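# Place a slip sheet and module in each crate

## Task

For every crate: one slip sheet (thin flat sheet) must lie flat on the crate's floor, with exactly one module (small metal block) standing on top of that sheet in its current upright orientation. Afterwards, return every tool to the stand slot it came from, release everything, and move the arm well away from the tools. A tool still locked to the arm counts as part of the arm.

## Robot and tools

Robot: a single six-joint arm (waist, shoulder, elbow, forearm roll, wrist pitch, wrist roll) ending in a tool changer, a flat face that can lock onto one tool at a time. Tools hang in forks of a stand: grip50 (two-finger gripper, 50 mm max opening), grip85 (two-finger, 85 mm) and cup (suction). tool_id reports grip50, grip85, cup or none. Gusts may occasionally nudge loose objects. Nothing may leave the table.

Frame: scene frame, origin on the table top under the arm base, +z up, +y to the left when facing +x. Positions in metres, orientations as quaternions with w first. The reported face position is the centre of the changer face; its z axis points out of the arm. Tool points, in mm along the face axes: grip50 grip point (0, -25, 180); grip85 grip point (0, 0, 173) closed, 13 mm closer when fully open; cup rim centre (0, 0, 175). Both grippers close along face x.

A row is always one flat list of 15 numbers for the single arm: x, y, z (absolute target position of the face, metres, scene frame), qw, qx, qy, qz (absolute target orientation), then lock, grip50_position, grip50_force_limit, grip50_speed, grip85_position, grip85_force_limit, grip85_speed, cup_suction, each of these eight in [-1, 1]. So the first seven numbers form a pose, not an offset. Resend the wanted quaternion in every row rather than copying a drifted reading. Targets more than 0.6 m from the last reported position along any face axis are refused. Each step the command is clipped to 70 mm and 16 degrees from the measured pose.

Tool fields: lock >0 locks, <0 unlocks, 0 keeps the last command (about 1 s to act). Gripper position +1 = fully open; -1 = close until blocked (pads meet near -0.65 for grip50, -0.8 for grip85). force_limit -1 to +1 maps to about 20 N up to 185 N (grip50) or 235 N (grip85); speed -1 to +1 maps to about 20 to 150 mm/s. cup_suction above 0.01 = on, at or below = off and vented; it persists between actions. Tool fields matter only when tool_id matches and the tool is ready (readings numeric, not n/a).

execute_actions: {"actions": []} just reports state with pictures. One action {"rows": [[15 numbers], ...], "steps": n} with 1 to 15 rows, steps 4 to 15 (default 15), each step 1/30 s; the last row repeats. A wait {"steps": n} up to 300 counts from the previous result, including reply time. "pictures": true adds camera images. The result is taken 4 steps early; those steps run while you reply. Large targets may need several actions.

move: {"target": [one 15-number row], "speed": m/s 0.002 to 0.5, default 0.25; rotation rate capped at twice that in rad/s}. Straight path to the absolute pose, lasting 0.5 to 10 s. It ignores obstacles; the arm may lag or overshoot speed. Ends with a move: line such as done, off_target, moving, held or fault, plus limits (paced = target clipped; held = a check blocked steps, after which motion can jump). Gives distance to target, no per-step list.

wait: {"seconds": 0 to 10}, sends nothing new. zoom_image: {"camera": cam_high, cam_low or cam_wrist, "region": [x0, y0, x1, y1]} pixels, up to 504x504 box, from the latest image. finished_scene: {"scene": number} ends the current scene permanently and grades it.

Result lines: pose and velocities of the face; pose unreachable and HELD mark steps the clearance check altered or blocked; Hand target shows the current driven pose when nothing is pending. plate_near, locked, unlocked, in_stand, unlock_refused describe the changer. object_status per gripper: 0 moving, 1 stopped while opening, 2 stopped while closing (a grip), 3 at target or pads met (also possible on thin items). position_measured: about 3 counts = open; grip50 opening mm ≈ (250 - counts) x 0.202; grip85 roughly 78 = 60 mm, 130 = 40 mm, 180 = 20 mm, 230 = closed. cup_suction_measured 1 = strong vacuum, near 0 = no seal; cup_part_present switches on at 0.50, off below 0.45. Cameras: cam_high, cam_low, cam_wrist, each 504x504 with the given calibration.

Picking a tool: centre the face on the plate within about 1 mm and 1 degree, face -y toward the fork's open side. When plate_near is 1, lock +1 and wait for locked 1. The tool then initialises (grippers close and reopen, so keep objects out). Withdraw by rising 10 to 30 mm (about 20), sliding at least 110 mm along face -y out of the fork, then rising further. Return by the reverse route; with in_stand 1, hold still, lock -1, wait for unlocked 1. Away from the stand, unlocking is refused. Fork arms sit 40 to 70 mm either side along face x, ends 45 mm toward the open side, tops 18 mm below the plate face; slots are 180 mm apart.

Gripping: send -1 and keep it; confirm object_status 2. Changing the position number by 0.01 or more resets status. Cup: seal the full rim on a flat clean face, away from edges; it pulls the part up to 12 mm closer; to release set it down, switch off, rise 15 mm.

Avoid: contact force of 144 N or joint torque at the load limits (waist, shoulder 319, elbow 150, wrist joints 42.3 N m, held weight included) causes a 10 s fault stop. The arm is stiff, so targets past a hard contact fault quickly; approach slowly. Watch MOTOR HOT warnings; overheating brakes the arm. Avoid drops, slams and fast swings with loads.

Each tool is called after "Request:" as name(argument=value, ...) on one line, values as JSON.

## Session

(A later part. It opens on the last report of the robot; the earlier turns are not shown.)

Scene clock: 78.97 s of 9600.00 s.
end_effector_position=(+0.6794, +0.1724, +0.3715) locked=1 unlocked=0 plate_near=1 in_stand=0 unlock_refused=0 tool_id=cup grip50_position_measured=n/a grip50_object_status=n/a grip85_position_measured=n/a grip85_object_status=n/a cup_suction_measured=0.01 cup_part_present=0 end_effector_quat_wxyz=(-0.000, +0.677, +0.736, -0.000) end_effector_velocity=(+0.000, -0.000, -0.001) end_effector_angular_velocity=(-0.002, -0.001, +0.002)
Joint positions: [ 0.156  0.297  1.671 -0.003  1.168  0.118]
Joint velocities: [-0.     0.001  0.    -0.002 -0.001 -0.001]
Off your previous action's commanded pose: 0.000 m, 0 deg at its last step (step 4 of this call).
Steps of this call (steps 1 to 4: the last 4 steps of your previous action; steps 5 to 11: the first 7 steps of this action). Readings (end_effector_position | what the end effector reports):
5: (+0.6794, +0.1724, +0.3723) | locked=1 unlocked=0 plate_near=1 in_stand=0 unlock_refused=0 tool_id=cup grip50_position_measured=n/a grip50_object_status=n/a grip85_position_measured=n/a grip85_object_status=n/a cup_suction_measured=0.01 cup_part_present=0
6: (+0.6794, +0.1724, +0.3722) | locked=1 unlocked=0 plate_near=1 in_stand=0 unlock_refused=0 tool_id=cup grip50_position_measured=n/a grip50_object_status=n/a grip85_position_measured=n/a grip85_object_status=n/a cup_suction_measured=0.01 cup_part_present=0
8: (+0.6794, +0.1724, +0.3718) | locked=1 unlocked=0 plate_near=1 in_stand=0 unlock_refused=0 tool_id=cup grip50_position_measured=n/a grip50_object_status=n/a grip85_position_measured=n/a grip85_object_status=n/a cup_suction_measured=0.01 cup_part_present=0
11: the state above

Past the stops' top edge. Lower to hanging height.

Request:
move(target=[0.6794, 0.1724, 0.3633, 0, 0.6765, 0.7364, 0, 0, 1, 0, 0, 1, 0, 0, 0], speed=0.008)

Scene clock: 80.43 s of 9600.00 s.
end_effector_position=(+0.6794, +0.1724, +0.3633) locked=1 unlocked=0 plate_near=1 in_stand=1 unlock_refused=0 tool_id=cup grip50_position_measured=n/a grip50_object_status=n/a grip85_position_measured=n/a grip85_object_status=n/a cup_suction_measured=0.01 cup_part_present=0 end_effector_quat_wxyz=(-0.000, +0.677, +0.736, +0.000) end_effector_velocity=(-0.000, -0.000, -0.000) end_effector_angular_velocity=(+0.000, +0.001, -0.001)
Joint positions: [ 0.156  0.303  1.679 -0.003  1.154  0.118]
Joint velocities: [-0.     0.     0.     0.    -0.     0.001]
Hand target: +0.679, +0.172, +0.363; +0.000, +0.677, +0.736, -0.000
Off your previous action's commanded pose: 0.000 m, 0 deg at its last step (step 4 of this call).
Off the commanded pose: 0.000 m, 0 deg.
Kept back: nothing.
move: done
camera_calibration (this result's frames):
cam_wrist: T_world_to_cam=[[-0.0513448, 0.996818, 0.0609645, -0.155275], [0.954362, 0.0309913, 0.297039, -0.707264], [0.294204, 0.0734336, -0.952917, 0.188428], [0, 0, 0, 1]] pos_world=[0.611577, 0.162863, 0.399107]

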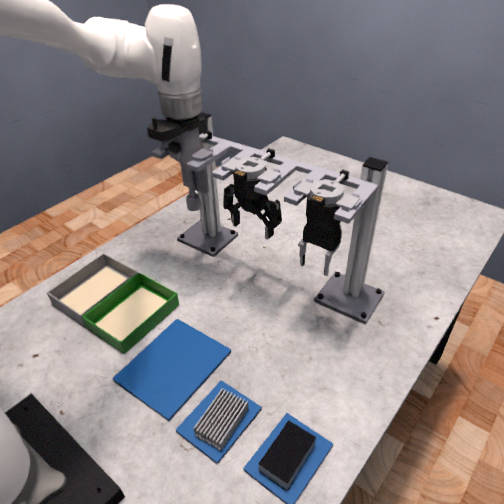

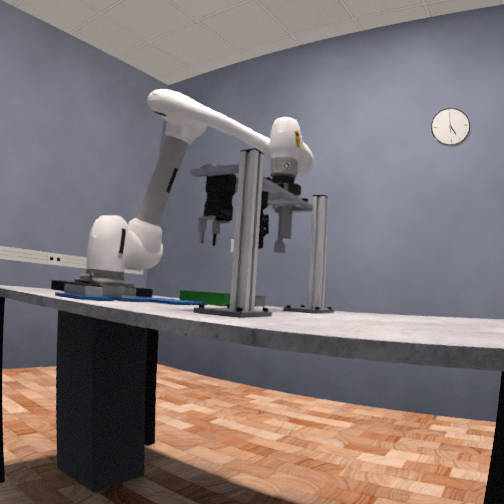

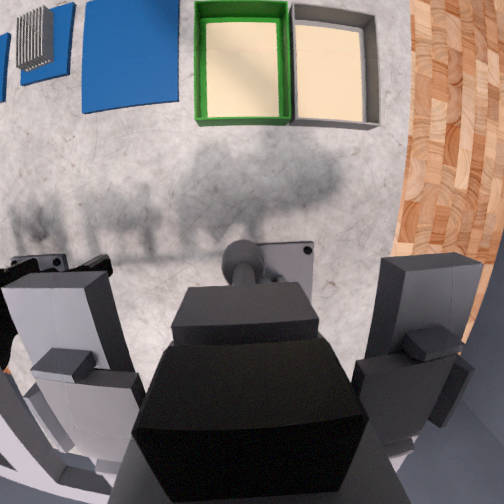

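Request:
execute_actions(actions=[{"rows": [[0.6794, 0.1724, 0.3632, 0, 0.6765, 0.7364, 0, -1, 1, 0, 0, 1, 0, 0, 0]], "steps": 15}])

Request:
execute_actions(actions=[{"steps": 24}])

Scene clock: 80.87 s of 9600.00 s.
end_effector_position=(+0.6794, +0.1724, +0.3631) locked=0 unlocked=0 plate_near=1 in_stand=1 unlock_refused=0 tool_id=none grip50_position_measured=n/a grip50_object_status=n/a grip85_position_measured=n/a grip85_object_status=n/a cup_suction_measured=n/a cup_part_present=n/a end_effector_quat_wxyz=(-0.000, +0.677, +0.736, -0.000) end_effector_velocity=(-0.000, +0.000, +0.000) end_effector_angular_velocity=(+0.001, +0.000, +0.001)
Joint positions: [ 0.156  0.303  1.68  -0.004  1.154  0.118]
Joint velocities: [-0.    -0.    -0.     0.001  0.    -0.001]
Steps of this call (steps 1 to 2: nothing new was sent; steps 3 to 13: the first 11 steps of this action). Readings (end_effector_position | what the end effector reports):
3: (+0.6794, +0.1724, +0.3632) | locked=1 unlocked=0 plate_near=1 in_stand=1 unlock_refused=0 tool_id=cup grip50_position_measured=n/a grip50_object_status=n/a grip85_position_measured=n/a grip85_object_status=n/a cup_suction_measured=0.01 cup_part_present=0
4: (+0.6794, +0.1724, +0.3631) | locked=1 unlocked=0 plate_near=1 in_stand=1 unlock_refused=0 tool_id=cup grip50_position_measured=n/a grip50_object_status=n/a grip85_position_measured=n/a grip85_object_status=n/a cup_suction_measured=0.01 cup_part_present=0
6: (+0.6794, +0.1724, +0.3631) | locked=1 unlocked=0 plate_near=1 in_stand=1 unlock_refused=0 tool_id=cup grip50_position_measured=n/a grip50_object_status=n/a grip85_position_measured=n/a grip85_object_status=n/a cup_suction_measured=0.01 cup_part_present=0
10: (+0.6794, +0.1724, +0.3631) | locked=0 unlocked=0 plate_near=1 in_stand=1 unlock_refused=0 tool_id=none grip50_position_measured=n/a grip50_object_status=n/a grip85_position_measured=n/a grip85_object_status=n/a cup_suction_measured=n/a cup_part_present=n/a
13: the state above

Scene clock: 81.67 s of 9600.00 s.
end_effector_position=(+0.6794, +0.1724, +0.3631) locked=0 unlocked=1 plate_near=1 in_stand=1 unlock_refused=0 tool_id=none grip50_position_measured=n/a grip50_object_status=n/a grip85_position_measured=n/a grip85_object_status=n/a cup_suction_measured=n/a cup_part_present=n/a end_effector_quat_wxyz=(-0.000, +0.677, +0.736, -0.000) end_effector_velocity=(-0.000, +0.000, +0.001) end_effector_angular_velocity=(+0.001, -0.000, +0.003)
Joint positions: [ 0.156  0.303  1.68  -0.004  1.154  0.118]
Joint velocities: [ 0.001 -0.001 -0.     0.001  0.001 -0.002]
Hand target: +0.679, +0.172, +0.363; +0.000, +0.677, +0.736, -0.000
Off the commanded pose: 0.000 m, 0 deg.
Kept back: nothing.
Steps of this call (steps 1 to 4: the last 4 steps of your previous action; steps 5 to 24: nothing new was sent). Readings (end_effector_position | what the end effector reports):
1: (+0.6794, +0.1724, +0.3631) | locked=0 unlocked=0 plate_near=1 in_stand=1 unlock_refused=0 tool_id=none grip50_position_measured=n/a grip50_object_status=n/a grip85_position_measured=n/a grip85_object_status=n/a cup_suction_measured=n/a cup_part_present=n/a
2: (+0.6794, +0.1724, +0.3631) | locked=0 unlocked=0 plate_near=1 in_stand=1 unlock_refused=0 tool_id=none grip50_position_measured=n/a grip50_object_status=n/a grip85_position_measured=n/a grip85_object_status=n/a cup_suction_measured=n/a cup_part_present=n/a
4: (+0.6794, +0.1724, +0.3631) | locked=0 unlocked=0 plate_near=1 in_stand=1 unlock_refused=0 tool_id=none grip50_position_measured=n/a grip50_object_status=n/a grip85_position_measured=n/a grip85_object_status=n/a cup_suction_measured=n/a cup_part_present=n/a
8: (+0.6794, +0.1724, +0.3631) | locked=0 unlocked=0 plate_near=1 in_stand=1 unlock_refused=0 tool_id=none grip50_position_measured=n/a grip50_object_status=n/a grip85_position_measured=n/a grip85_object_status=n/a cup_suction_measured=n/a cup_part_present=n/a
24: the state above

Request:
move(target=[0.6794, 0.1724, 0.376, 0, 0.6765, 0.7364, 0, 0, 1, 0, 0, 1, 0, 0, 0], speed=0.02)

Request:
zoom_image(camera="cam_wrist", region=[130, 230, 370, 370])

Request:
move(target=[0.6794, 0.1724, 0.395, 0, 0.6765, 0.7364, 0, 0, 1, 0, 0, 1, 0, 0, 0], speed=0.05)

Request:
move(target=[0.69465, -0.00695, 0.395, 0, 0.6765, 0.7364, 0, 0, 1, 0, 0, 1, 0, 0, 0], speed=0.15)

Request:
move(target=[0.69465, -0.00695, 0.376, 0, 0.6765, 0.7364, 0, 0, 1, 0, 0, 1, 0, 0, 0], speed=0.02)

Request:
zoom_image(camera="cam_wrist", region=[130, 230, 370, 370])

Scene clock: 82.87 s of 9600.00 s.
end_effector_position=(+0.6794, +0.1724, +0.3760) locked=0 unlocked=1 plate_near=0 in_stand=0 unlock_refused=0 tool_id=none grip50_position_measured=n/a grip50_object_status=n/a grip85_position_measured=n/a grip85_object_status=n/a cup_suction_measured=n/a cup_part_present=n/a end_effector_quat_wxyz=(-0.000, +0.677, +0.736, -0.000) end_effector_velocity=(-0.000, -0.000, +0.001) end_effector_angular_velocity=(+0.000, -0.001, -0.002)
Joint positions: [ 0.156  0.294  1.666 -0.003  1.175  0.118]
Joint velocities: [-0.    -0.001 -0.     0.     0.     0.002]
Hand target: +0.679, +0.172, +0.376; -0.000, +0.677, +0.736, +0.000
Off the commanded pose: 0.000 m, 0 deg.
Kept back: nothing.
move: done
camera_calibration (this result's frames):
cam_wrist: T_world_to_cam=[[-0.0513156, 0.99682, 0.0609575, -0.156038], [0.95437, 0.0309671, 0.297017, -0.710976], [0.294185, 0.0734176, -0.952925, 0.200558], [0, 0, 0, 1]] pos_world=[0.611526, 0.162835, 0.4118]

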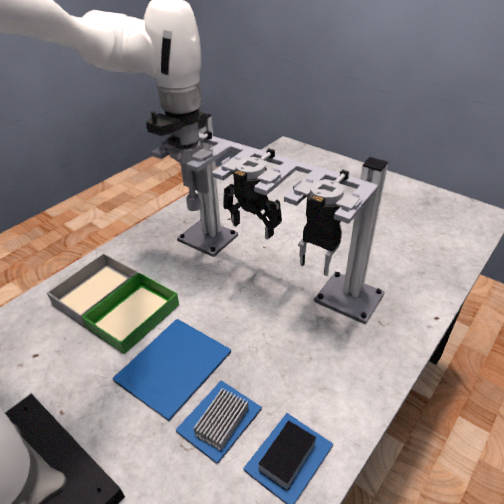

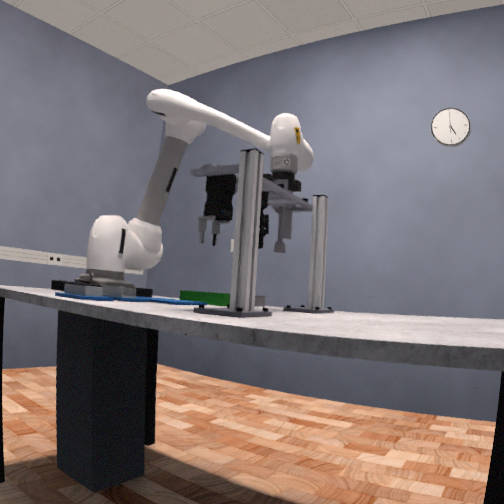

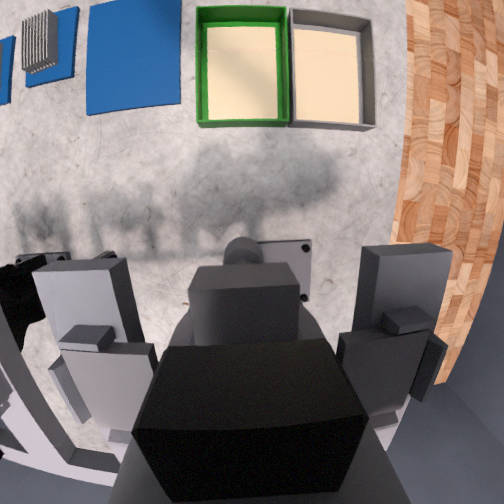

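Region (130, 230, 370, 370) of cam_wrist's 504x504 image, scaled by 2.100, with more detail than that image has; it fills the top 294 rows of this view, and the rest is white.

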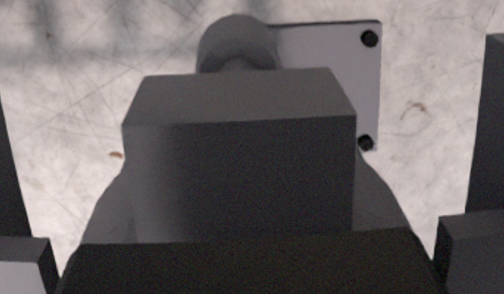

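Scene clock: 83.57 s of 9600.00 s.
end_effector_position=(+0.6793, +0.1724, +0.3950) locked=0 unlocked=1 plate_near=0 in_stand=0 unlock_refused=0 tool_id=none grip50_position_measured=n/a grip50_object_status=n/a grip85_position_measured=n/a grip85_object_status=n/a cup_suction_measured=n/a cup_part_present=n/a end_effector_quat_wxyz=(-0.000, +0.677, +0.736, -0.000) end_effector_velocity=(+0.001, -0.000, -0.002) end_effector_angular_velocity=(-0.001, +0.002, -0.001)
Joint positions: [ 0.156  0.283  1.645 -0.003  1.208  0.118]
Joint velocities: [-0.     0.003 -0.001 -0.     0.     0.001]
Hand target: +0.679, +0.172, +0.395; -0.000, +0.677, +0.736, +0.000
Off the commanded pose: 0.000 m, 0 deg.
Kept back: nothing.
move: done
camera_calibration (this result's frames):
cam_wrist: T_world_to_cam=[[-0.0513887, 0.996816, 0.0609695, -0.157156], [0.954373, 0.031035, 0.296998, -0.716604], [0.294161, 0.0734501, -0.952929, 0.218673], [0, 0, 0, 1]] pos_world=[0.611507, 0.162834, 0.430792]

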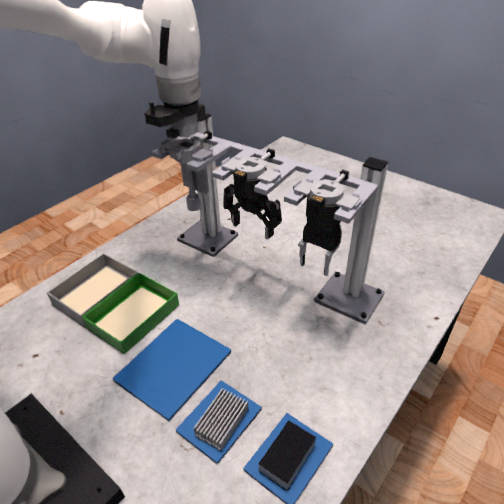

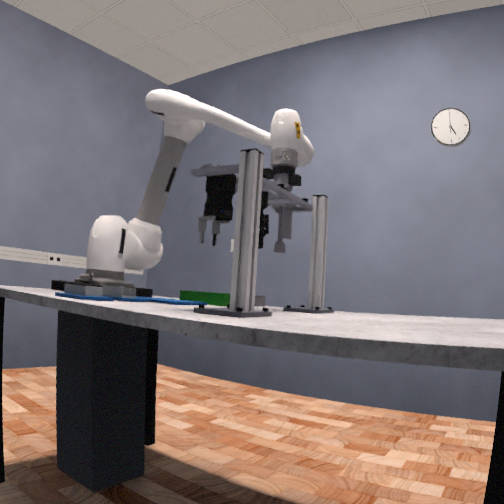

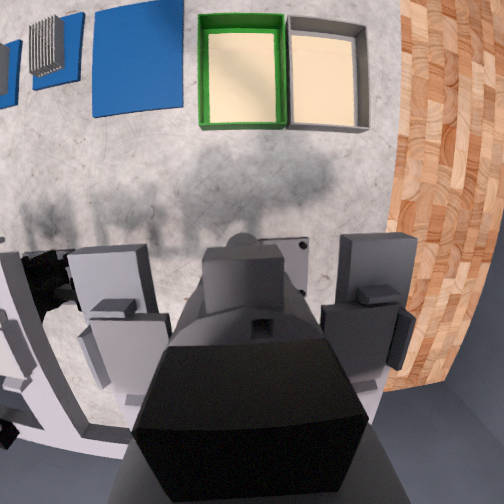

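Scene clock: 85.10 s of 9600.00 s.
end_effector_position=(+0.6946, -0.0070, +0.3950) locked=0 unlocked=1 plate_near=0 in_stand=0 unlock_refused=0 tool_id=none grip50_position_measured=n/a grip50_object_status=n/a grip85_position_measured=n/a grip85_object_status=n/a cup_suction_measured=n/a cup_part_present=n/a end_effector_quat_wxyz=(+0.000, +0.677, +0.736, -0.000) end_effector_velocity=(+0.000, -0.001, -0.000) end_effector_angular_velocity=(-0.002, +0.001, -0.003)
Joint positions: [-0.104  0.273  1.658 -0.002  1.205 -0.142]
Joint velocities: [-0.001  0.    -0.    -0.002  0.     0.002]
Hand target: +0.695, -0.007, +0.395; +0.000, +0.677, +0.736, -0.000
Off the commanded pose: 0.000 m, 0 deg.
Kept back: nothing.
move: done
camera_calibration (this result's frames):
cam_wrist: T_world_to_cam=[[-0.051412, 0.996847, 0.0604338, 0.0226357], [0.954254, 0.0311875, 0.297367, -0.725683], [0.294545, 0.0729574, -0.952849, 0.227067], [0, 0, 0, 1]] pos_world=[0.626768, -0.0164983, 0.430787]

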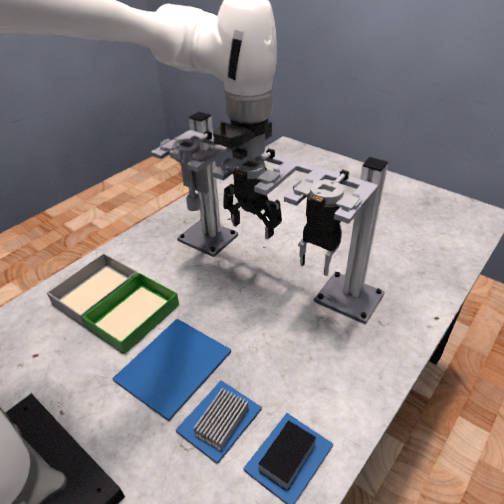

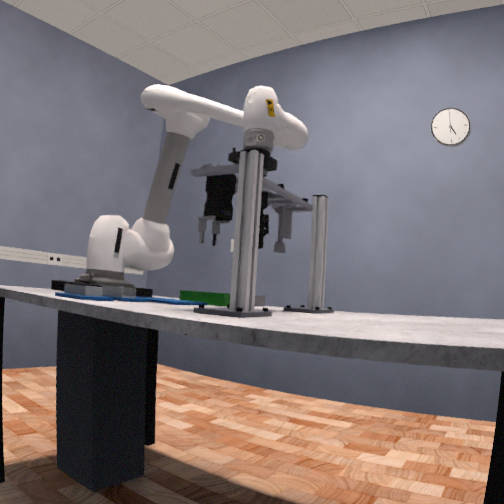

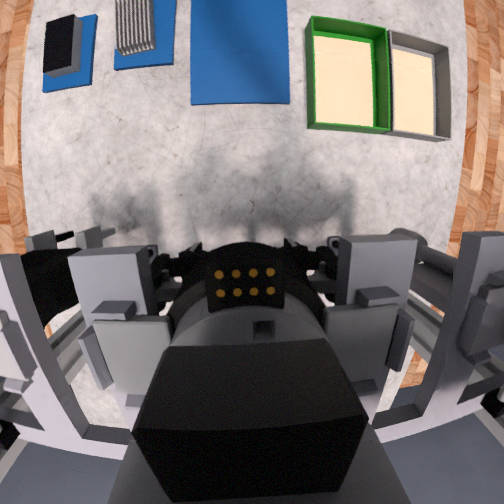

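Scene clock: 86.27 s of 9600.00 s.
end_effector_position=(+0.6947, -0.0070, +0.3760) locked=0 unlocked=1 plate_near=0 in_stand=0 unlock_refused=0 tool_id=none grip50_position_measured=n/a grip50_object_status=n/a grip85_position_measured=n/a grip85_object_status=n/a cup_suction_measured=n/a cup_part_present=n/a end_effector_quat_wxyz=(+0.000, +0.677, +0.736, +0.000) end_effector_velocity=(+0.000, +0.000, -0.000) end_effector_angular_velocity=(-0.001, +0.000, +0.003)
Joint positions: [-0.104  0.284  1.679 -0.002  1.172 -0.142]
Joint velocities: [ 0.     0.001  0.    -0.001 -0.    -0.003]
Hand target: +0.695, -0.007, +0.376; +0.000, +0.677, +0.736, -0.000
Off the commanded pose: 0.000 m, 0 deg.
Kept back: nothing.
move: done
camera_calibration (this result's frames):
cam_wrist: T_world_to_cam=[[-0.0513173, 0.996822, 0.0609228, 0.0235418], [0.954357, 0.0309759, 0.297057, -0.720071], [0.294226, 0.0733863, -0.952914, 0.209192], [0, 0, 0, 1]] pos_world=[0.626863, -0.0165141, 0.41181]

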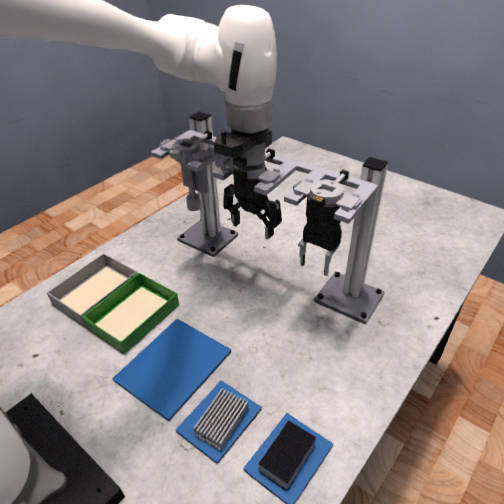

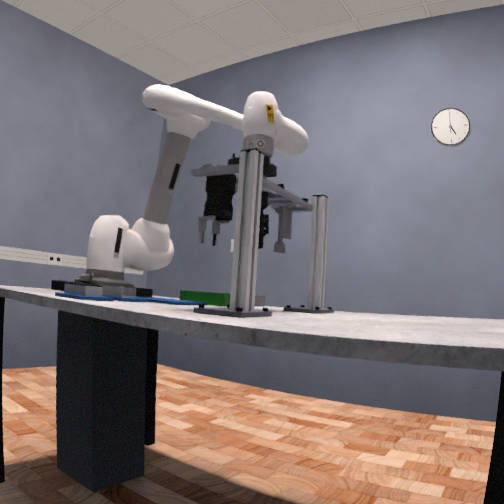

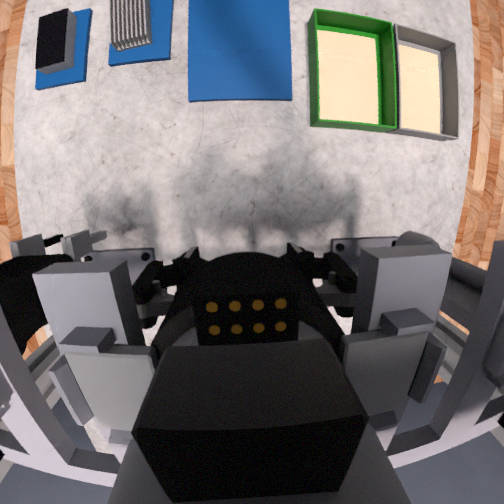

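Region (130, 230, 370, 370) of cam_wrist's 504x504 image, scaled by 2.100, with more detail than that image has; it fills the top 294 rows of this view, and the rest is white.

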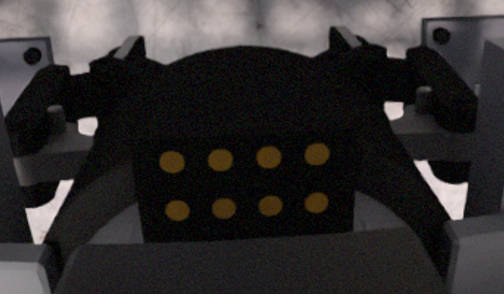

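Request:
move(target=[0.6954, -0.0063, 0.376, 0, 0.6765, 0.7364, 0, 0, 1, 0, 0, 1, 0, 0, 0], speed=0.005)

Request:
zoom_image(camera="cam_wrist", region=[130, 230, 370, 370])

Scene clock: 87.37 s of 9600.00 s.
end_effector_position=(+0.6954, -0.0063, +0.3760) locked=0 unlocked=1 plate_near=0 in_stand=0 unlock_refused=0 tool_id=none grip50_position_measured=n/a grip50_object_status=n/a grip85_position_measured=n/a grip85_object_status=n/a cup_suction_measured=n/a cup_part_present=n/a end_effector_quat_wxyz=(-0.000, +0.677, +0.736, +0.000) end_effector_velocity=(+0.000, +0.000, -0.000) end_effector_angular_velocity=(+0.000, -0.001, -0.001)
Joint positions: [-0.103  0.285  1.677 -0.002  1.173 -0.142]
Joint velocities: [ 0.     0.    -0.     0.    -0.001  0.001]
Hand target: +0.695, -0.006, +0.376; -0.000, +0.677, +0.736, +0.000
Off the commanded pose: 0.000 m, 0 deg.
Kept back: nothing.
move: done
camera_calibration (this result's frames):
cam_wrist: T_world_to_cam=[[-0.0513543, 0.99682, 0.0609389, 0.0229475], [0.954363, 0.0310082, 0.297037, -0.720749], [0.294202, 0.0734119, -0.95292, 0.208954], [0, 0, 0, 1]] pos_world=[0.62756, -0.0158651, 0.411807]

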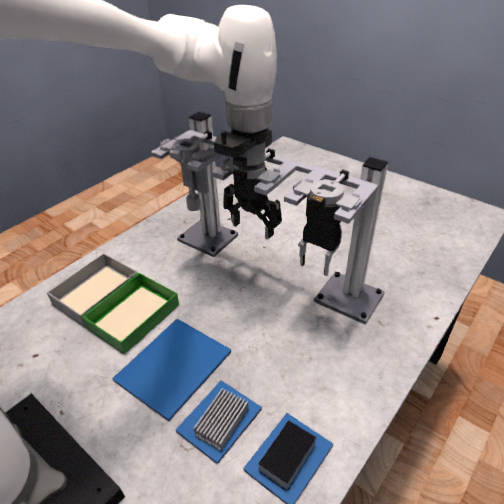

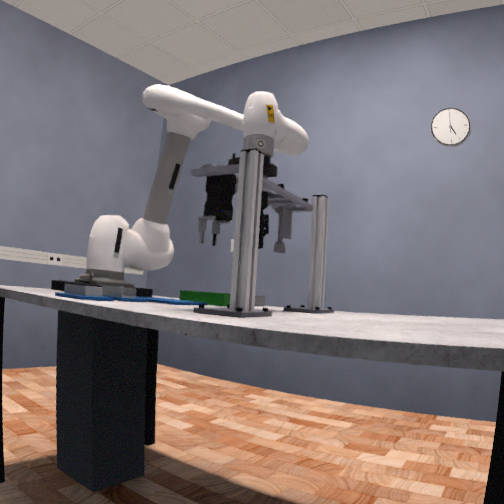

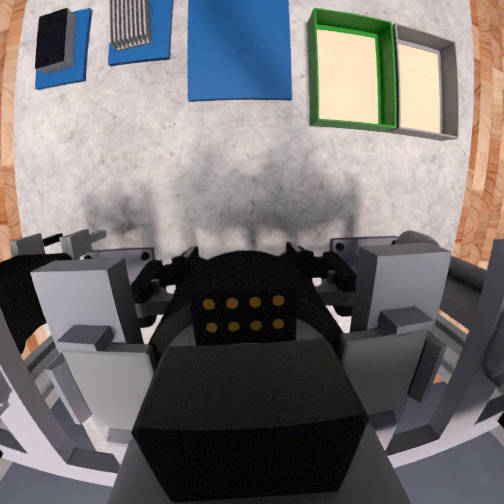

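Region (130, 230, 370, 370) of cam_wrist's 504x504 image, scaled by 2.100, with more detail than that image has; it fills the top 294 rows of this view, and the rest is white.

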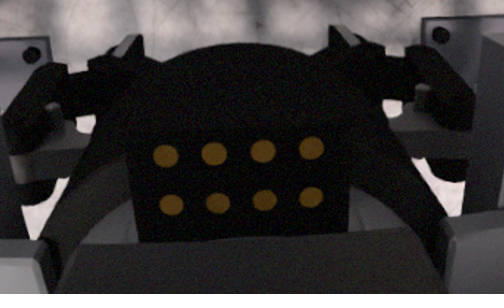

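Request:
move(target=[0.6955, -0.0063, 0.3715, 0, 0.6765, 0.7364, 0, 0, 1, 0, 0, 1, 0, 0, 0], speed=0.006)

Request:
execute_actions(actions=[{"rows": [[0.6955, -0.0063, 0.3713, 0, 0.6765, 0.7364, 0, 0, 1, 0, 0, 1, 0, 0, 0], [0.6955, -0.0063, 0.3711, 0, 0.6765, 0.7364, 0, 0, 1, 0, 0, 1, 0, 0, 0], [0.6955, -0.0063, 0.3709, 0, 0.6765, 0.7364, 0, 0, 1, 0, 0, 1, 0, 0, 0], [0.6955, -0.0063, 0.3707, 0, 0.6765, 0.7364, 0, 0, 1, 0, 0, 1, 0, 0, 0], [0.6955, -0.0063, 0.3705, 0, 0.6765, 0.7364, 0, 0, 1, 0, 0, 1, 0, 0, 0], [0.6955, -0.0063, 0.3703, 0, 0.6765, 0.7364, 0, 0, 1, 0, 0, 1, 0, 0, 0], [0.6955, -0.0063, 0.3701, 0, 0.6765, 0.7364, 0, 0, 1, 0, 0, 1, 0, 0, 0]], "steps": 14}])

Scene clock: 88.57 s of 9600.00 s.
end_effector_position=(+0.6955, -0.0063, +0.3715) locked=0 unlocked=1 plate_near=0 in_stand=0 unlock_refused=0 tool_id=none grip50_position_measured=n/a grip50_object_status=n/a grip85_position_measured=n/a grip85_object_status=n/a cup_suction_measured=n/a cup_part_present=n/a end_effector_quat_wxyz=(-0.000, +0.677, +0.736, +0.000) end_effector_velocity=(-0.000, -0.000, +0.000) end_effector_angular_velocity=(-0.000, +0.000, -0.000)
Joint positions: [-0.103  0.288  1.682 -0.002  1.165 -0.141]
Joint velocities: [-0.  0. -0. -0.  0.  0.]
Hand target: +0.696, -0.006, +0.371; +0.000, +0.677, +0.736, -0.000
Off the commanded pose: 0.000 m, 0 deg.
Kept back: nothing.
move: done
camera_calibration (this result's frames):
cam_wrist: T_world_to_cam=[[-0.0513449, 0.99682, 0.0609456, 0.023212], [0.95436, 0.0309965, 0.297045, -0.719524], [0.294211, 0.0734158, -0.952916, 0.204626], [0, 0, 0, 1]] pos_world=[0.627673, -0.0158582, 0.407308]

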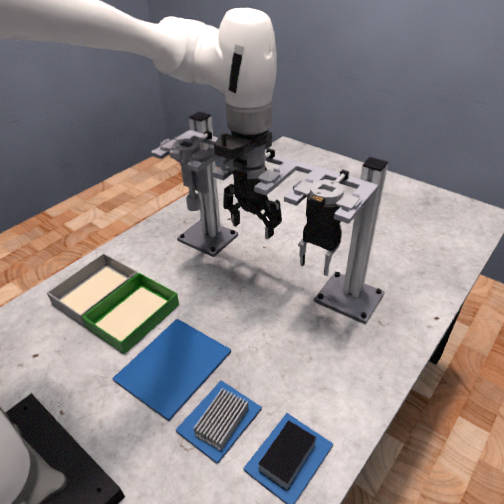

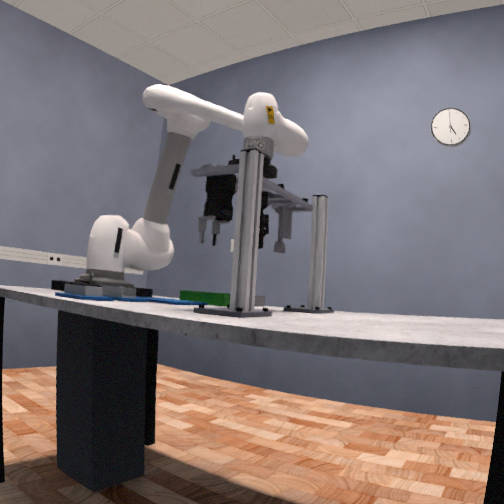

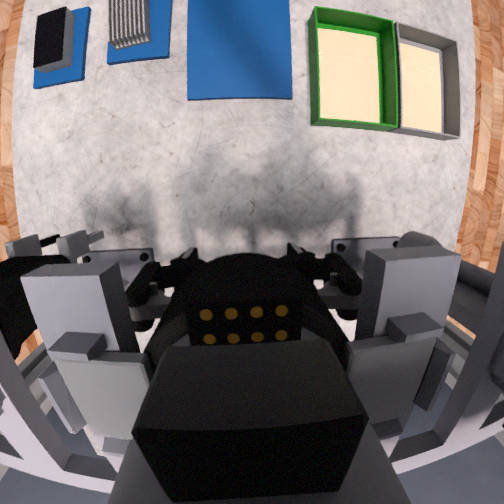

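Scene clock: 88.90 s of 9600.00 s.
end_effector_position=(+0.6955, -0.0063, +0.3701) locked=0 unlocked=1 plate_near=0 in_stand=0 unlock_refused=0 tool_id=none grip50_position_measured=n/a grip50_object_status=n/a grip85_position_measured=n/a grip85_object_status=n/a cup_suction_measured=n/a cup_part_present=n/a end_effector_quat_wxyz=(-0.000, +0.677, +0.736, +0.000) end_effector_velocity=(-0.000, -0.000, -0.001) end_effector_angular_velocity=(-0.001, +0.001, +0.001)
Joint positions: [-0.103  0.289  1.683 -0.002  1.163 -0.141]
Joint velocities: [-0.     0.001  0.    -0.001 -0.    -0.001]
Steps of this call (steps 1 to 10: the first 10 steps of this action). Readings (end_effector_position | what the end effector reports):
1: (+0.6955, -0.0063, +0.3715) | locked=0 unlocked=1 plate_near=0 in_stand=0 unlock_refused=0 tool_id=none grip50_position_measured=n/a grip50_object_status=n/a grip85_position_measured=n/a grip85_object_status=n/a cup_suction_measured=n/a cup_part_present=n/a
2: (+0.6955, -0.0063, +0.3713) | locked=0 unlocked=1 plate_near=0 in_stand=0 unlock_refused=0 tool_id=none grip50_position_measured=n/a grip50_object_status=n/a grip85_position_measured=n/a grip85_object_status=n/a cup_suction_measured=n/a cup_part_present=n/a
4: (+0.6955, -0.0063, +0.3710) | locked=0 unlocked=1 plate_near=0 in_stand=0 unlock_refused=0 tool_id=none grip50_position_measured=n/a grip50_object_status=n/a grip85_position_measured=n/a grip85_object_status=n/a cup_suction_measured=n/a cup_part_present=n/a
8: (+0.6955, -0.0063, +0.3702) | locked=0 unlocked=1 plate_near=0 in_stand=0 unlock_refused=0 tool_id=none grip50_position_measured=n/a grip50_object_status=n/a grip85_position_measured=n/a grip85_object_status=n/a cup_suction_measured=n/a cup_part_present=n/a
10: the state above

Request:
execute_actions(actions=[])

Scene clock: 89.47 s of 9600.00 s.
end_effector_position=(+0.6955, -0.0063, +0.3701) locked=0 unlocked=1 plate_near=0 in_stand=0 unlock_refused=0 tool_id=none grip50_position_measured=n/a grip50_object_status=n/a grip85_position_measured=n/a grip85_object_status=n/a cup_suction_measured=n/a cup_part_present=n/a end_effector_quat_wxyz=(-0.000, +0.677, +0.736, +0.000) end_effector_velocity=(-0.000, +0.000, +0.001) end_effector_angular_velocity=(-0.000, -0.001, +0.000)
Joint positions: [-0.103  0.289  1.683 -0.002  1.163 -0.141]
Joint velocities: [ 0.    -0.001  0.     0.    -0.    -0.   ]
Hand target: +0.696, -0.006, +0.370; +0.000, +0.677, +0.736, -0.000
Off the commanded pose: 0.000 m, 0 deg.
Kept back: nothing.
Steps of this call (steps 1 to 4: the last 4 steps of your previous action; steps 5 to 17: nothing new was sent). Readings (end_effector_position | what the end effector reports):
1: (+0.6955, -0.0063, +0.3701) | locked=0 unlocked=1 plate_near=0 in_stand=0 unlock_refused=0 tool_id=none grip50_position_measured=n/a grip50_object_status=n/a grip85_position_measured=n/a grip85_object_status=n/a cup_suction_measured=n/a cup_part_present=n/a
2: (+0.6955, -0.0063, +0.3701) | locked=0 unlocked=1 plate_near=0 in_stand=0 unlock_refused=0 tool_id=none grip50_position_measured=n/a grip50_object_status=n/a grip85_position_measured=n/a grip85_object_status=n/a cup_suction_measured=n/a cup_part_present=n/a
4: (+0.6955, -0.0063, +0.3701) | locked=0 unlocked=1 plate_near=0 in_stand=0 unlock_refused=0 tool_id=none grip50_position_measured=n/a grip50_object_status=n/a grip85_position_measured=n/a grip85_object_status=n/a cup_suction_measured=n/a cup_part_present=n/a
8: (+0.6955, -0.0063, +0.3701) | locked=0 unlocked=1 plate_near=0 in_stand=0 unlock_refused=0 tool_id=none grip50_position_measured=n/a grip50_object_status=n/a grip85_position_measured=n/a grip85_object_status=n/a cup_suction_measured=n/a cup_part_present=n/a
17: the state above
camera_calibration (this result's frames):
cam_wrist: T_world_to_cam=[[-0.0513481, 0.996819, 0.0609481, 0.0232952], [0.954362, 0.0309993, 0.29704, -0.719098], [0.294206, 0.073419, -0.952918, 0.203296], [0, 0, 0, 1]] pos_world=[0.627665, -0.0158554, 0.405905]

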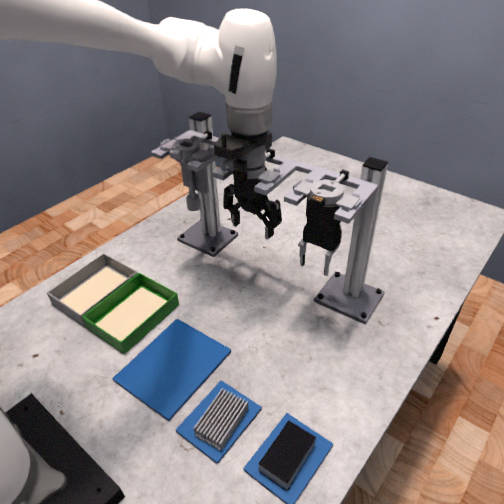

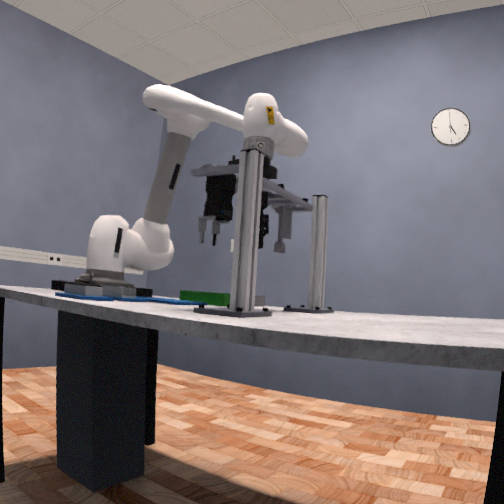

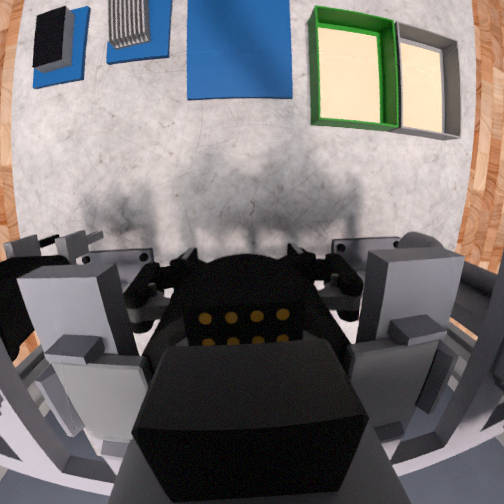

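Request:
execute_actions(actions=[{"rows": [[0.6955,-0.0063,0.3699,0,0.6765,0.7364,0,0,1,0,0,1,0,0,0],[0.6955,-0.0063,0.3697,0,0.6765,0.7364,0,0,1,0,0,1,0,0,0],[0.6955,-0.0063,0.3695,0,0.6765,0.7364,0,0,1,0,0,1,0,0,0],[0.6955,-0.0063,0.3693,0,0.6765,0.7364,0,0,1,0,0,1,0,0,0],[0.6955,-0.0063,0.3691,0,0.6765,0.7364,0,0,1,0,0,1,0,0,0],[0.6955,-0.0063,0.3689,0,0.6765,0.7364,0,0,1,0,0,1,0,0,0],[0.6955,-0.0063,0.3687,0,0.6765,0.7364,0,0,1,0,0,1,0,0,0],[0.6955,-0.0063,0.3685,0,0.6765,0.7364,0,0,1,0,0,1,0,0,0]], "steps": 15}])

Scene clock: 90.03 s of 9600.00 s.
end_effector_position=(+0.6955, -0.0063, +0.3685) locked=0 unlocked=1 plate_near=0 in_stand=0 unlock_refused=0 tool_id=none grip50_position_measured=n/a grip50_object_status=n/a grip85_position_measured=n/a grip85_object_status=n/a cup_suction_measured=n/a cup_part_present=n/a end_effector_quat_wxyz=(-0.000, +0.677, +0.736, +0.000) end_effector_velocity=(-0.000, -0.000, +0.001) end_effector_angular_velocity=(-0.001, -0.001, -0.000)
Joint positions: [-0.103  0.29   1.685 -0.002  1.16  -0.141]
Joint velocities: [-0.    -0.001 -0.    -0.001 -0.     0.001]
Steps of this call (steps 1 to 6: nothing new was sent; steps 7 to 17: the first 11 steps of this action). Readings (end_effector_position | what the end effector reports):
7: (+0.6955, -0.0063, +0.3701) | locked=0 unlocked=1 plate_near=0 in_stand=0 unlock_refused=0 tool_id=none grip50_position_measured=n/a grip50_object_status=n/a grip85_position_measured=n/a grip85_object_status=n/a cup_suction_measured=n/a cup_part_present=n/a
8: (+0.6955, -0.0063, +0.3699) | locked=0 unlocked=1 plate_near=0 in_stand=0 unlock_refused=0 tool_id=none grip50_position_measured=n/a grip50_object_status=n/a grip85_position_measured=n/a grip85_object_status=n/a cup_suction_measured=n/a cup_part_present=n/a
10: (+0.6955, -0.0063, +0.3696) | locked=0 unlocked=1 plate_near=0 in_stand=0 unlock_refused=0 tool_id=none grip50_position_measured=n/a grip50_object_status=n/a grip85_position_measured=n/a grip85_object_status=n/a cup_suction_measured=n/a cup_part_present=n/a
14: (+0.6955, -0.0063, +0.3688) | locked=0 unlocked=1 plate_near=0 in_stand=0 unlock_refused=0 tool_id=none grip50_position_measured=n/a grip50_object_status=n/a grip85_position_measured=n/a grip85_object_status=n/a cup_suction_measured=n/a cup_part_present=n/a
17: the state above

Request:
execute_actions(actions=[{"rows": [[0.6955,-0.0063,0.3683,0,0.6765,0.7364,0,0,1,0,0,1,0,0,0],[0.6955,-0.0063,0.3681,0,0.6765,0.7364,0,0,1,0,0,1,0,0,0],[0.6955,-0.0063,0.3679,0,0.6765,0.7364,0,0,1,0,0,1,0,0,0],[0.6955,-0.0063,0.3677,0,0.6765,0.7364,0,0,1,0,0,1,0,0,0],[0.6955,-0.0063,0.3675,0,0.6765,0.7364,0,0,1,0,0,1,0,0,0],[0.6955,-0.0063,0.3673,0,0.6765,0.7364,0,0,1,0,0,1,0,0,0],[0.6955,-0.0063,0.3671,0,0.6765,0.7364,0,0,1,0,0,1,0,0,0],[0.6955,-0.0063,0.3669,0,0.6765,0.7364,0,0,1,0,0,1,0,0,0]], "steps": 15}])

Request:
execute_actions(actions=[{"rows": [[0.6955,-0.0063,0.3667,0,0.6765,0.7364,0,0,1,0,0,1,0,0,0],[0.6955,-0.0063,0.3665,0,0.6765,0.7364,0,0,1,0,0,1,0,0,0],[0.6955,-0.0063,0.3663,0,0.6765,0.7364,0,0,1,0,0,1,0,0,0],[0.6955,-0.0063,0.3661,0,0.6765,0.7364,0,0,1,0,0,1,0,0,0],[0.6955,-0.0063,0.3659,0,0.6765,0.7364,0,0,1,0,0,1,0,0,0],[0.6955,-0.0063,0.3657,0,0.6765,0.7364,0,0,1,0,0,1,0,0,0]], "steps": 13}])

Scene clock: 90.60 s of 9600.00 s.
end_effector_position=(+0.6955, -0.0063, +0.3669) locked=0 unlocked=1 plate_near=0 in_stand=0 unlock_refused=0 tool_id=none grip50_position_measured=n/a grip50_object_status=n/a grip85_position_measured=n/a grip85_object_status=n/a cup_suction_measured=n/a cup_part_present=n/a end_effector_quat_wxyz=(-0.000, +0.677, +0.736, +0.000) end_effector_velocity=(-0.000, +0.000, +0.001) end_effector_angular_velocity=(-0.001, -0.001, +0.001)
Joint positions: [-0.103  0.291  1.687 -0.002  1.157 -0.141]
Joint velocities: [ 0.    -0.001  0.    -0.001 -0.001 -0.   ]
Off your previous action's commanded pose: 0.000 m, 0 deg at its last step (step 4 of this call).
Steps of this call (steps 1 to 4: the last 4 steps of your previous action; steps 5 to 6: nothing new was sent; steps 7 to 17: the first 11 steps of this action). Readings (end_effector_position | what the end effector reports):
7: (+0.6955, -0.0063, +0.3685) | locked=0 unlocked=1 plate_near=0 in_stand=0 unlock_refused=0 tool_id=none grip50_position_measured=n/a grip50_object_status=n/a grip85_position_measured=n/a grip85_object_status=n/a cup_suction_measured=n/a cup_part_present=n/a
8: (+0.6955, -0.0063, +0.3683) | locked=0 unlocked=1 plate_near=0 in_stand=0 unlock_refused=0 tool_id=none grip50_position_measured=n/a grip50_object_status=n/a grip85_position_measured=n/a grip85_object_status=n/a cup_suction_measured=n/a cup_part_present=n/a
10: (+0.6955, -0.0063, +0.3680) | locked=0 unlocked=1 plate_near=0 in_stand=0 unlock_refused=0 tool_id=none grip50_position_measured=n/a grip50_object_status=n/a grip85_position_measured=n/a grip85_object_status=n/a cup_suction_measured=n/a cup_part_present=n/a
14: (+0.6955, -0.0063, +0.3672) | locked=0 unlocked=1 plate_near=0 in_stand=0 unlock_refused=0 tool_id=none grip50_position_measured=n/a grip50_object_status=n/a grip85_position_measured=n/a grip85_object_status=n/a cup_suction_measured=n/a cup_part_present=n/a
17: the state above

Scene clock: 91.03 s of 9600.00 s.
end_effector_position=(+0.6955, -0.0063, +0.3657) locked=0 unlocked=1 plate_near=0 in_stand=1 unlock_refused=0 tool_id=none grip50_position_measured=n/a grip50_object_status=n/a grip85_position_measured=n/a grip85_object_status=n/a cup_suction_measured=n/a cup_part_present=n/a end_effector_quat_wxyz=(-0.000, +0.677, +0.736, -0.000) end_effector_velocity=(-0.000, +0.000, -0.000) end_effector_angular_velocity=(-0.000, -0.000, +0.000)
Joint positions: [-0.103  0.292  1.688 -0.002  1.155 -0.141]
Joint velocities: [ 0.    -0.     0.    -0.    -0.001 -0.   ]
Off your previous action's commanded pose: 0.000 m, 0 deg at its last step (step 4 of this call).
Steps of this call (steps 1 to 4: the last 4 steps of your previous action; steps 5 to 13: the first 9 steps of this action). Readings (end_effector_position | what the end effector reports):
5: (+0.6955, -0.0063, +0.3669) | locked=0 unlocked=1 plate_near=0 in_stand=0 unlock_refused=0 tool_id=none grip50_position_measured=n/a grip50_object_status=n/a grip85_position_measured=n/a grip85_object_status=n/a cup_suction_measured=n/a cup_part_present=n/a
6: (+0.6955, -0.0063, +0.3667) | locked=0 unlocked=1 plate_near=0 in_stand=0 unlock_refused=0 tool_id=none grip50_position_measured=n/a grip50_object_status=n/a grip85_position_measured=n/a grip85_object_status=n/a cup_suction_measured=n/a cup_part_present=n/a
8: (+0.6955, -0.0063, +0.3664) | locked=0 unlocked=1 plate_near=0 in_stand=1 unlock_refused=0 tool_id=none grip50_position_measured=n/a grip50_object_status=n/a grip85_position_measured=n/a grip85_object_status=n/a cup_suction_measured=n/a cup_part_present=n/a
12: (+0.6955, -0.0063, +0.3657) | locked=0 unlocked=1 plate_near=0 in_stand=1 unlock_refused=0 tool_id=none grip50_position_measured=n/a grip50_object_status=n/a grip85_position_measured=n/a grip85_object_status=n/a cup_suction_measured=n/a cup_part_present=n/a
13: the state above

Request:
execute_actions(actions=[{"rows": [[0.6955,-0.0063,0.3655,0,0.6765,0.7364,0,0,1,0,0,1,0,0,0],[0.6955,-0.0063,0.3653,0,0.6765,0.7364,0,0,1,0,0,1,0,0,0],[0.6955,-0.0063,0.3651,0,0.6765,0.7364,0,0,1,0,0,1,0,0,0],[0.6955,-0.0063,0.3649,0,0.6765,0.7364,0,0,1,0,0,1,0,0,0],[0.6955,-0.0063,0.3647,0,0.6765,0.7364,0,0,1,0,0,1,0,0,0],[0.6955,-0.0063,0.3645,0,0.6765,0.7364,0,0,1,0,0,1,0,0,0]], "steps": 13}])

Scene clock: 91.53 s of 9600.00 s.
end_effector_position=(+0.6955, -0.0063, +0.3645) locked=0 unlocked=1 plate_near=0 in_stand=1 unlock_refused=0 tool_id=none grip50_position_measured=n/a grip50_object_status=n/a grip85_position_measured=n/a grip85_object_status=n/a cup_suction_measured=n/a cup_part_present=n/a end_effector_quat_wxyz=(-0.000, +0.677, +0.736, -0.000) end_effector_velocity=(+0.000, -0.000, +0.000) end_effector_angular_velocity=(-0.000, -0.000, +0.001)
Joint positions: [-0.103  0.293  1.689 -0.002  1.153 -0.141]
Joint velocities: [ 0. -0.  0. -0. -0. -0.]
Off your previous action's commanded pose: 0.000 m, 0 deg at its last step (step 4 of this call).
Steps of this call (steps 1 to 4: the last 4 steps of your previous action; steps 5 to 6: nothing new was sent; steps 7 to 15: the first 9 steps of this action). Readings (end_effector_position | what the end effector reports):
7: (+0.6955, -0.0063, +0.3657) | locked=0 unlocked=1 plate_near=0 in_stand=1 unlock_refused=0 tool_id=none grip50_position_measured=n/a grip50_object_status=n/a grip85_position_measured=n/a grip85_object_status=n/a cup_suction_measured=n/a cup_part_present=n/a
8: (+0.6955, -0.0063, +0.3655) | locked=0 unlocked=1 plate_near=0 in_stand=1 unlock_refused=0 tool_id=none grip50_position_measured=n/a grip50_object_status=n/a grip85_position_measured=n/a grip85_object_status=n/a cup_suction_measured=n/a cup_part_present=n/a
10: (+0.6955, -0.0063, +0.3652) | locked=0 unlocked=1 plate_near=0 in_stand=1 unlock_refused=0 tool_id=none grip50_position_measured=n/a grip50_object_status=n/a grip85_position_measured=n/a grip85_object_status=n/a cup_suction_measured=n/a cup_part_present=n/a
14: (+0.6955, -0.0063, +0.3645) | locked=0 unlocked=1 plate_near=0 in_stand=1 unlock_refused=0 tool_id=none grip50_position_measured=n/a grip50_object_status=n/a grip85_position_measured=n/a grip85_object_status=n/a cup_suction_measured=n/a cup_part_present=n/a
15: the state above

Request:
execute_actions(actions=[{"rows": [[0.6955,-0.0063,0.3643,0,0.6765,0.7364,0,0,1,0,0,1,0,0,0],[0.6955,-0.0063,0.3641,0,0.6765,0.7364,0,0,1,0,0,1,0,0,0],[0.6955,-0.0063,0.3639,0,0.6765,0.7364,0,0,1,0,0,1,0,0,0],[0.6955,-0.0063,0.3637,0,0.6765,0.7364,0,0,1,0,0,1,0,0,0],[0.6955,-0.0063,0.3635,0,0.6765,0.7364,0,0,1,0,0,1,0,0,0]], "steps": 12}])

Scene clock: 91.93 s of 9600.00 s.
end_effector_position=(+0.6955, -0.0063, +0.3635) locked=0 unlocked=1 plate_near=1 in_stand=1 unlock_refused=0 tool_id=none grip50_position_measured=n/a grip50_object_status=n/a grip85_position_measured=n/a grip85_object_status=n/a cup_suction_measured=n/a cup_part_present=n/a end_effector_quat_wxyz=(-0.000, +0.677, +0.736, -0.000) end_effector_velocity=(+0.000, -0.000, +0.000) end_effector_angular_velocity=(+0.001, -0.002, -0.002)
Joint positions: [-0.103  0.294  1.69  -0.002  1.151 -0.141]
Joint velocities: [-0.    -0.     0.     0.001 -0.002  0.001]
Off your previous action's commanded pose: 0.000 m, 0 deg at its last step (step 4 of this call).
Steps of this call (steps 1 to 4: the last 4 steps of your previous action; steps 5 to 12: the first 8 steps of this action). Readings (end_effector_position | what the end effector reports):
5: (+0.6955, -0.0063, +0.3645) | locked=0 unlocked=1 plate_near=0 in_stand=1 unlock_refused=0 tool_id=none grip50_position_measured=n/a grip50_object_status=n/a grip85_position_measured=n/a grip85_object_status=n/a cup_suction_measured=n/a cup_part_present=n/a
6: (+0.6955, -0.0063, +0.3643) | locked=0 unlocked=1 plate_near=0 in_stand=1 unlock_refused=0 tool_id=none grip50_position_measured=n/a grip50_object_status=n/a grip85_position_measured=n/a grip85_object_status=n/a cup_suction_measured=n/a cup_part_present=n/a
8: (+0.6955, -0.0063, +0.3640) | locked=0 unlocked=1 plate_near=0 in_stand=1 unlock_refused=0 tool_id=none grip50_position_measured=n/a grip50_object_status=n/a grip85_position_measured=n/a grip85_object_status=n/a cup_suction_measured=n/a cup_part_present=n/a
12: the state above

Request:
execute_actions(actions=[{"rows": [[0.6955,-0.0063,0.3633,0,0.6765,0.7364,0,0,1,0,0,1,0,0,0],[0.6955,-0.0063,0.3631,0,0.6765,0.7364,0,0,1,0,0,1,0,0,0],[0.6955,-0.0063,0.3631,0,0.6765,0.7364,0,0,1,0,0,1,0,0,0],[0.6955,-0.0063,0.3631,0,0.6765,0.7364,0,0,1,0,0,1,0,0,0],[0.6955,-0.0063,0.3631,0,0.6765,0.7364,0,1,1,0,0,1,0,0,0]], "steps": 15}])

Request:
execute_actions(actions=[{"steps": 28}])

Scene clock: 92.43 s of 9600.00 s.
end_effector_position=(+0.6955, -0.0063, +0.3631) locked=0 unlocked=0 plate_near=1 in_stand=1 unlock_refused=0 tool_id=none grip50_position_measured=n/a grip50_object_status=n/a grip85_position_measured=n/a grip85_object_status=n/a cup_suction_measured=n/a cup_part_present=n/a end_effector_quat_wxyz=(+0.000, +0.677, +0.736, -0.000) end_effector_velocity=(-0.000, -0.000, +0.001) end_effector_angular_velocity=(-0.001, -0.001, -0.001)
Joint positions: [-0.103  0.294  1.691 -0.002  1.15  -0.141]
Joint velocities: [-0.    -0.001  0.    -0.    -0.     0.001]
Off your previous action's commanded pose: 0.000 m, 0 deg at its last step (step 4 of this call).
Steps of this call (steps 1 to 4: the last 4 steps of your previous action; steps 5 to 15: the first 11 steps of this action). Readings (end_effector_position | what the end effector reports):
5: (+0.6955, -0.0063, +0.3635) | locked=0 unlocked=1 plate_near=1 in_stand=1 unlock_refused=0 tool_id=none grip50_position_measured=n/a grip50_object_status=n/a grip85_position_measured=n/a grip85_object_status=n/a cup_suction_measured=n/a cup_part_present=n/a
6: (+0.6955, -0.0063, +0.3634) | locked=0 unlocked=1 plate_near=1 in_stand=1 unlock_refused=0 tool_id=none grip50_position_measured=n/a grip50_object_status=n/a grip85_position_measured=n/a grip85_object_status=n/a cup_suction_measured=n/a cup_part_present=n/a
8: (+0.6955, -0.0063, +0.3631) | locked=0 unlocked=1 plate_near=1 in_stand=1 unlock_refused=0 tool_id=none grip50_position_measured=n/a grip50_object_status=n/a grip85_position_measured=n/a grip85_object_status=n/a cup_suction_measured=n/a cup_part_present=n/a
12: (+0.6955, -0.0063, +0.3631) | locked=0 unlocked=0 plate_near=1 in_stand=1 unlock_refused=0 tool_id=none grip50_position_measured=n/a grip50_object_status=n/a grip85_position_measured=n/a grip85_object_status=n/a cup_suction_measured=n/a cup_part_present=n/a
15: the state above

Scene clock: 93.37 s of 9600.00 s.
end_effector_position=(+0.6955, -0.0063, +0.3630) locked=1 unlocked=0 plate_near=1 in_stand=1 unlock_refused=0 tool_id=grip85 grip50_position_measured=n/a grip50_object_status=n/a grip85_position_measured=n/a grip85_object_status=n/a cup_suction_measured=n/a cup_part_present=n/a end_effector_quat_wxyz=(-0.000, +0.677, +0.736, -0.000) end_effector_velocity=(-0.000, +0.000, +0.001) end_effector_angular_velocity=(+0.001, -0.001, -0.002)
Joint positions: [-0.103  0.294  1.691 -0.002  1.15  -0.141]
Joint velocities: [ 0.    -0.001  0.     0.001 -0.     0.002]
Hand target: +0.696, -0.006, +0.363; +0.000, +0.677, +0.736, -0.000
Off the commanded pose: 0.000 m, 0 deg.
Kept back: nothing.
Steps of this call (steps 1 to 4: the last 4 steps of your previous action; steps 5 to 28: nothing new was sent). Readings (end_effector_position | what the end effector reports):
1: (+0.6955, -0.0063, +0.3631) | locked=0 unlocked=0 plate_near=1 in_stand=1 unlock_refused=0 tool_id=none grip50_position_measured=n/a grip50_object_status=n/a grip85_position_measured=n/a grip85_object_status=n/a cup_suction_measured=n/a cup_part_present=n/a
2: (+0.6955, -0.0063, +0.3631) | locked=0 unlocked=0 plate_near=1 in_stand=1 unlock_refused=0 tool_id=none grip50_position_measured=n/a grip50_object_status=n/a grip85_position_measured=n/a grip85_object_status=n/a cup_suction_measured=n/a cup_part_present=n/a
4: (+0.6955, -0.0063, +0.3631) | locked=0 unlocked=0 plate_near=1 in_stand=1 unlock_refused=0 tool_id=none grip50_position_measured=n/a grip50_object_status=n/a grip85_position_measured=n/a grip85_object_status=n/a cup_suction_measured=n/a cup_part_present=n/a
8: (+0.6955, -0.0063, +0.3631) | locked=0 unlocked=0 plate_near=1 in_stand=1 unlock_refused=0 tool_id=none grip50_position_measured=n/a grip50_object_status=n/a grip85_position_measured=n/a grip85_object_status=n/a cup_suction_measured=n/a cup_part_present=n/a
28: the state above


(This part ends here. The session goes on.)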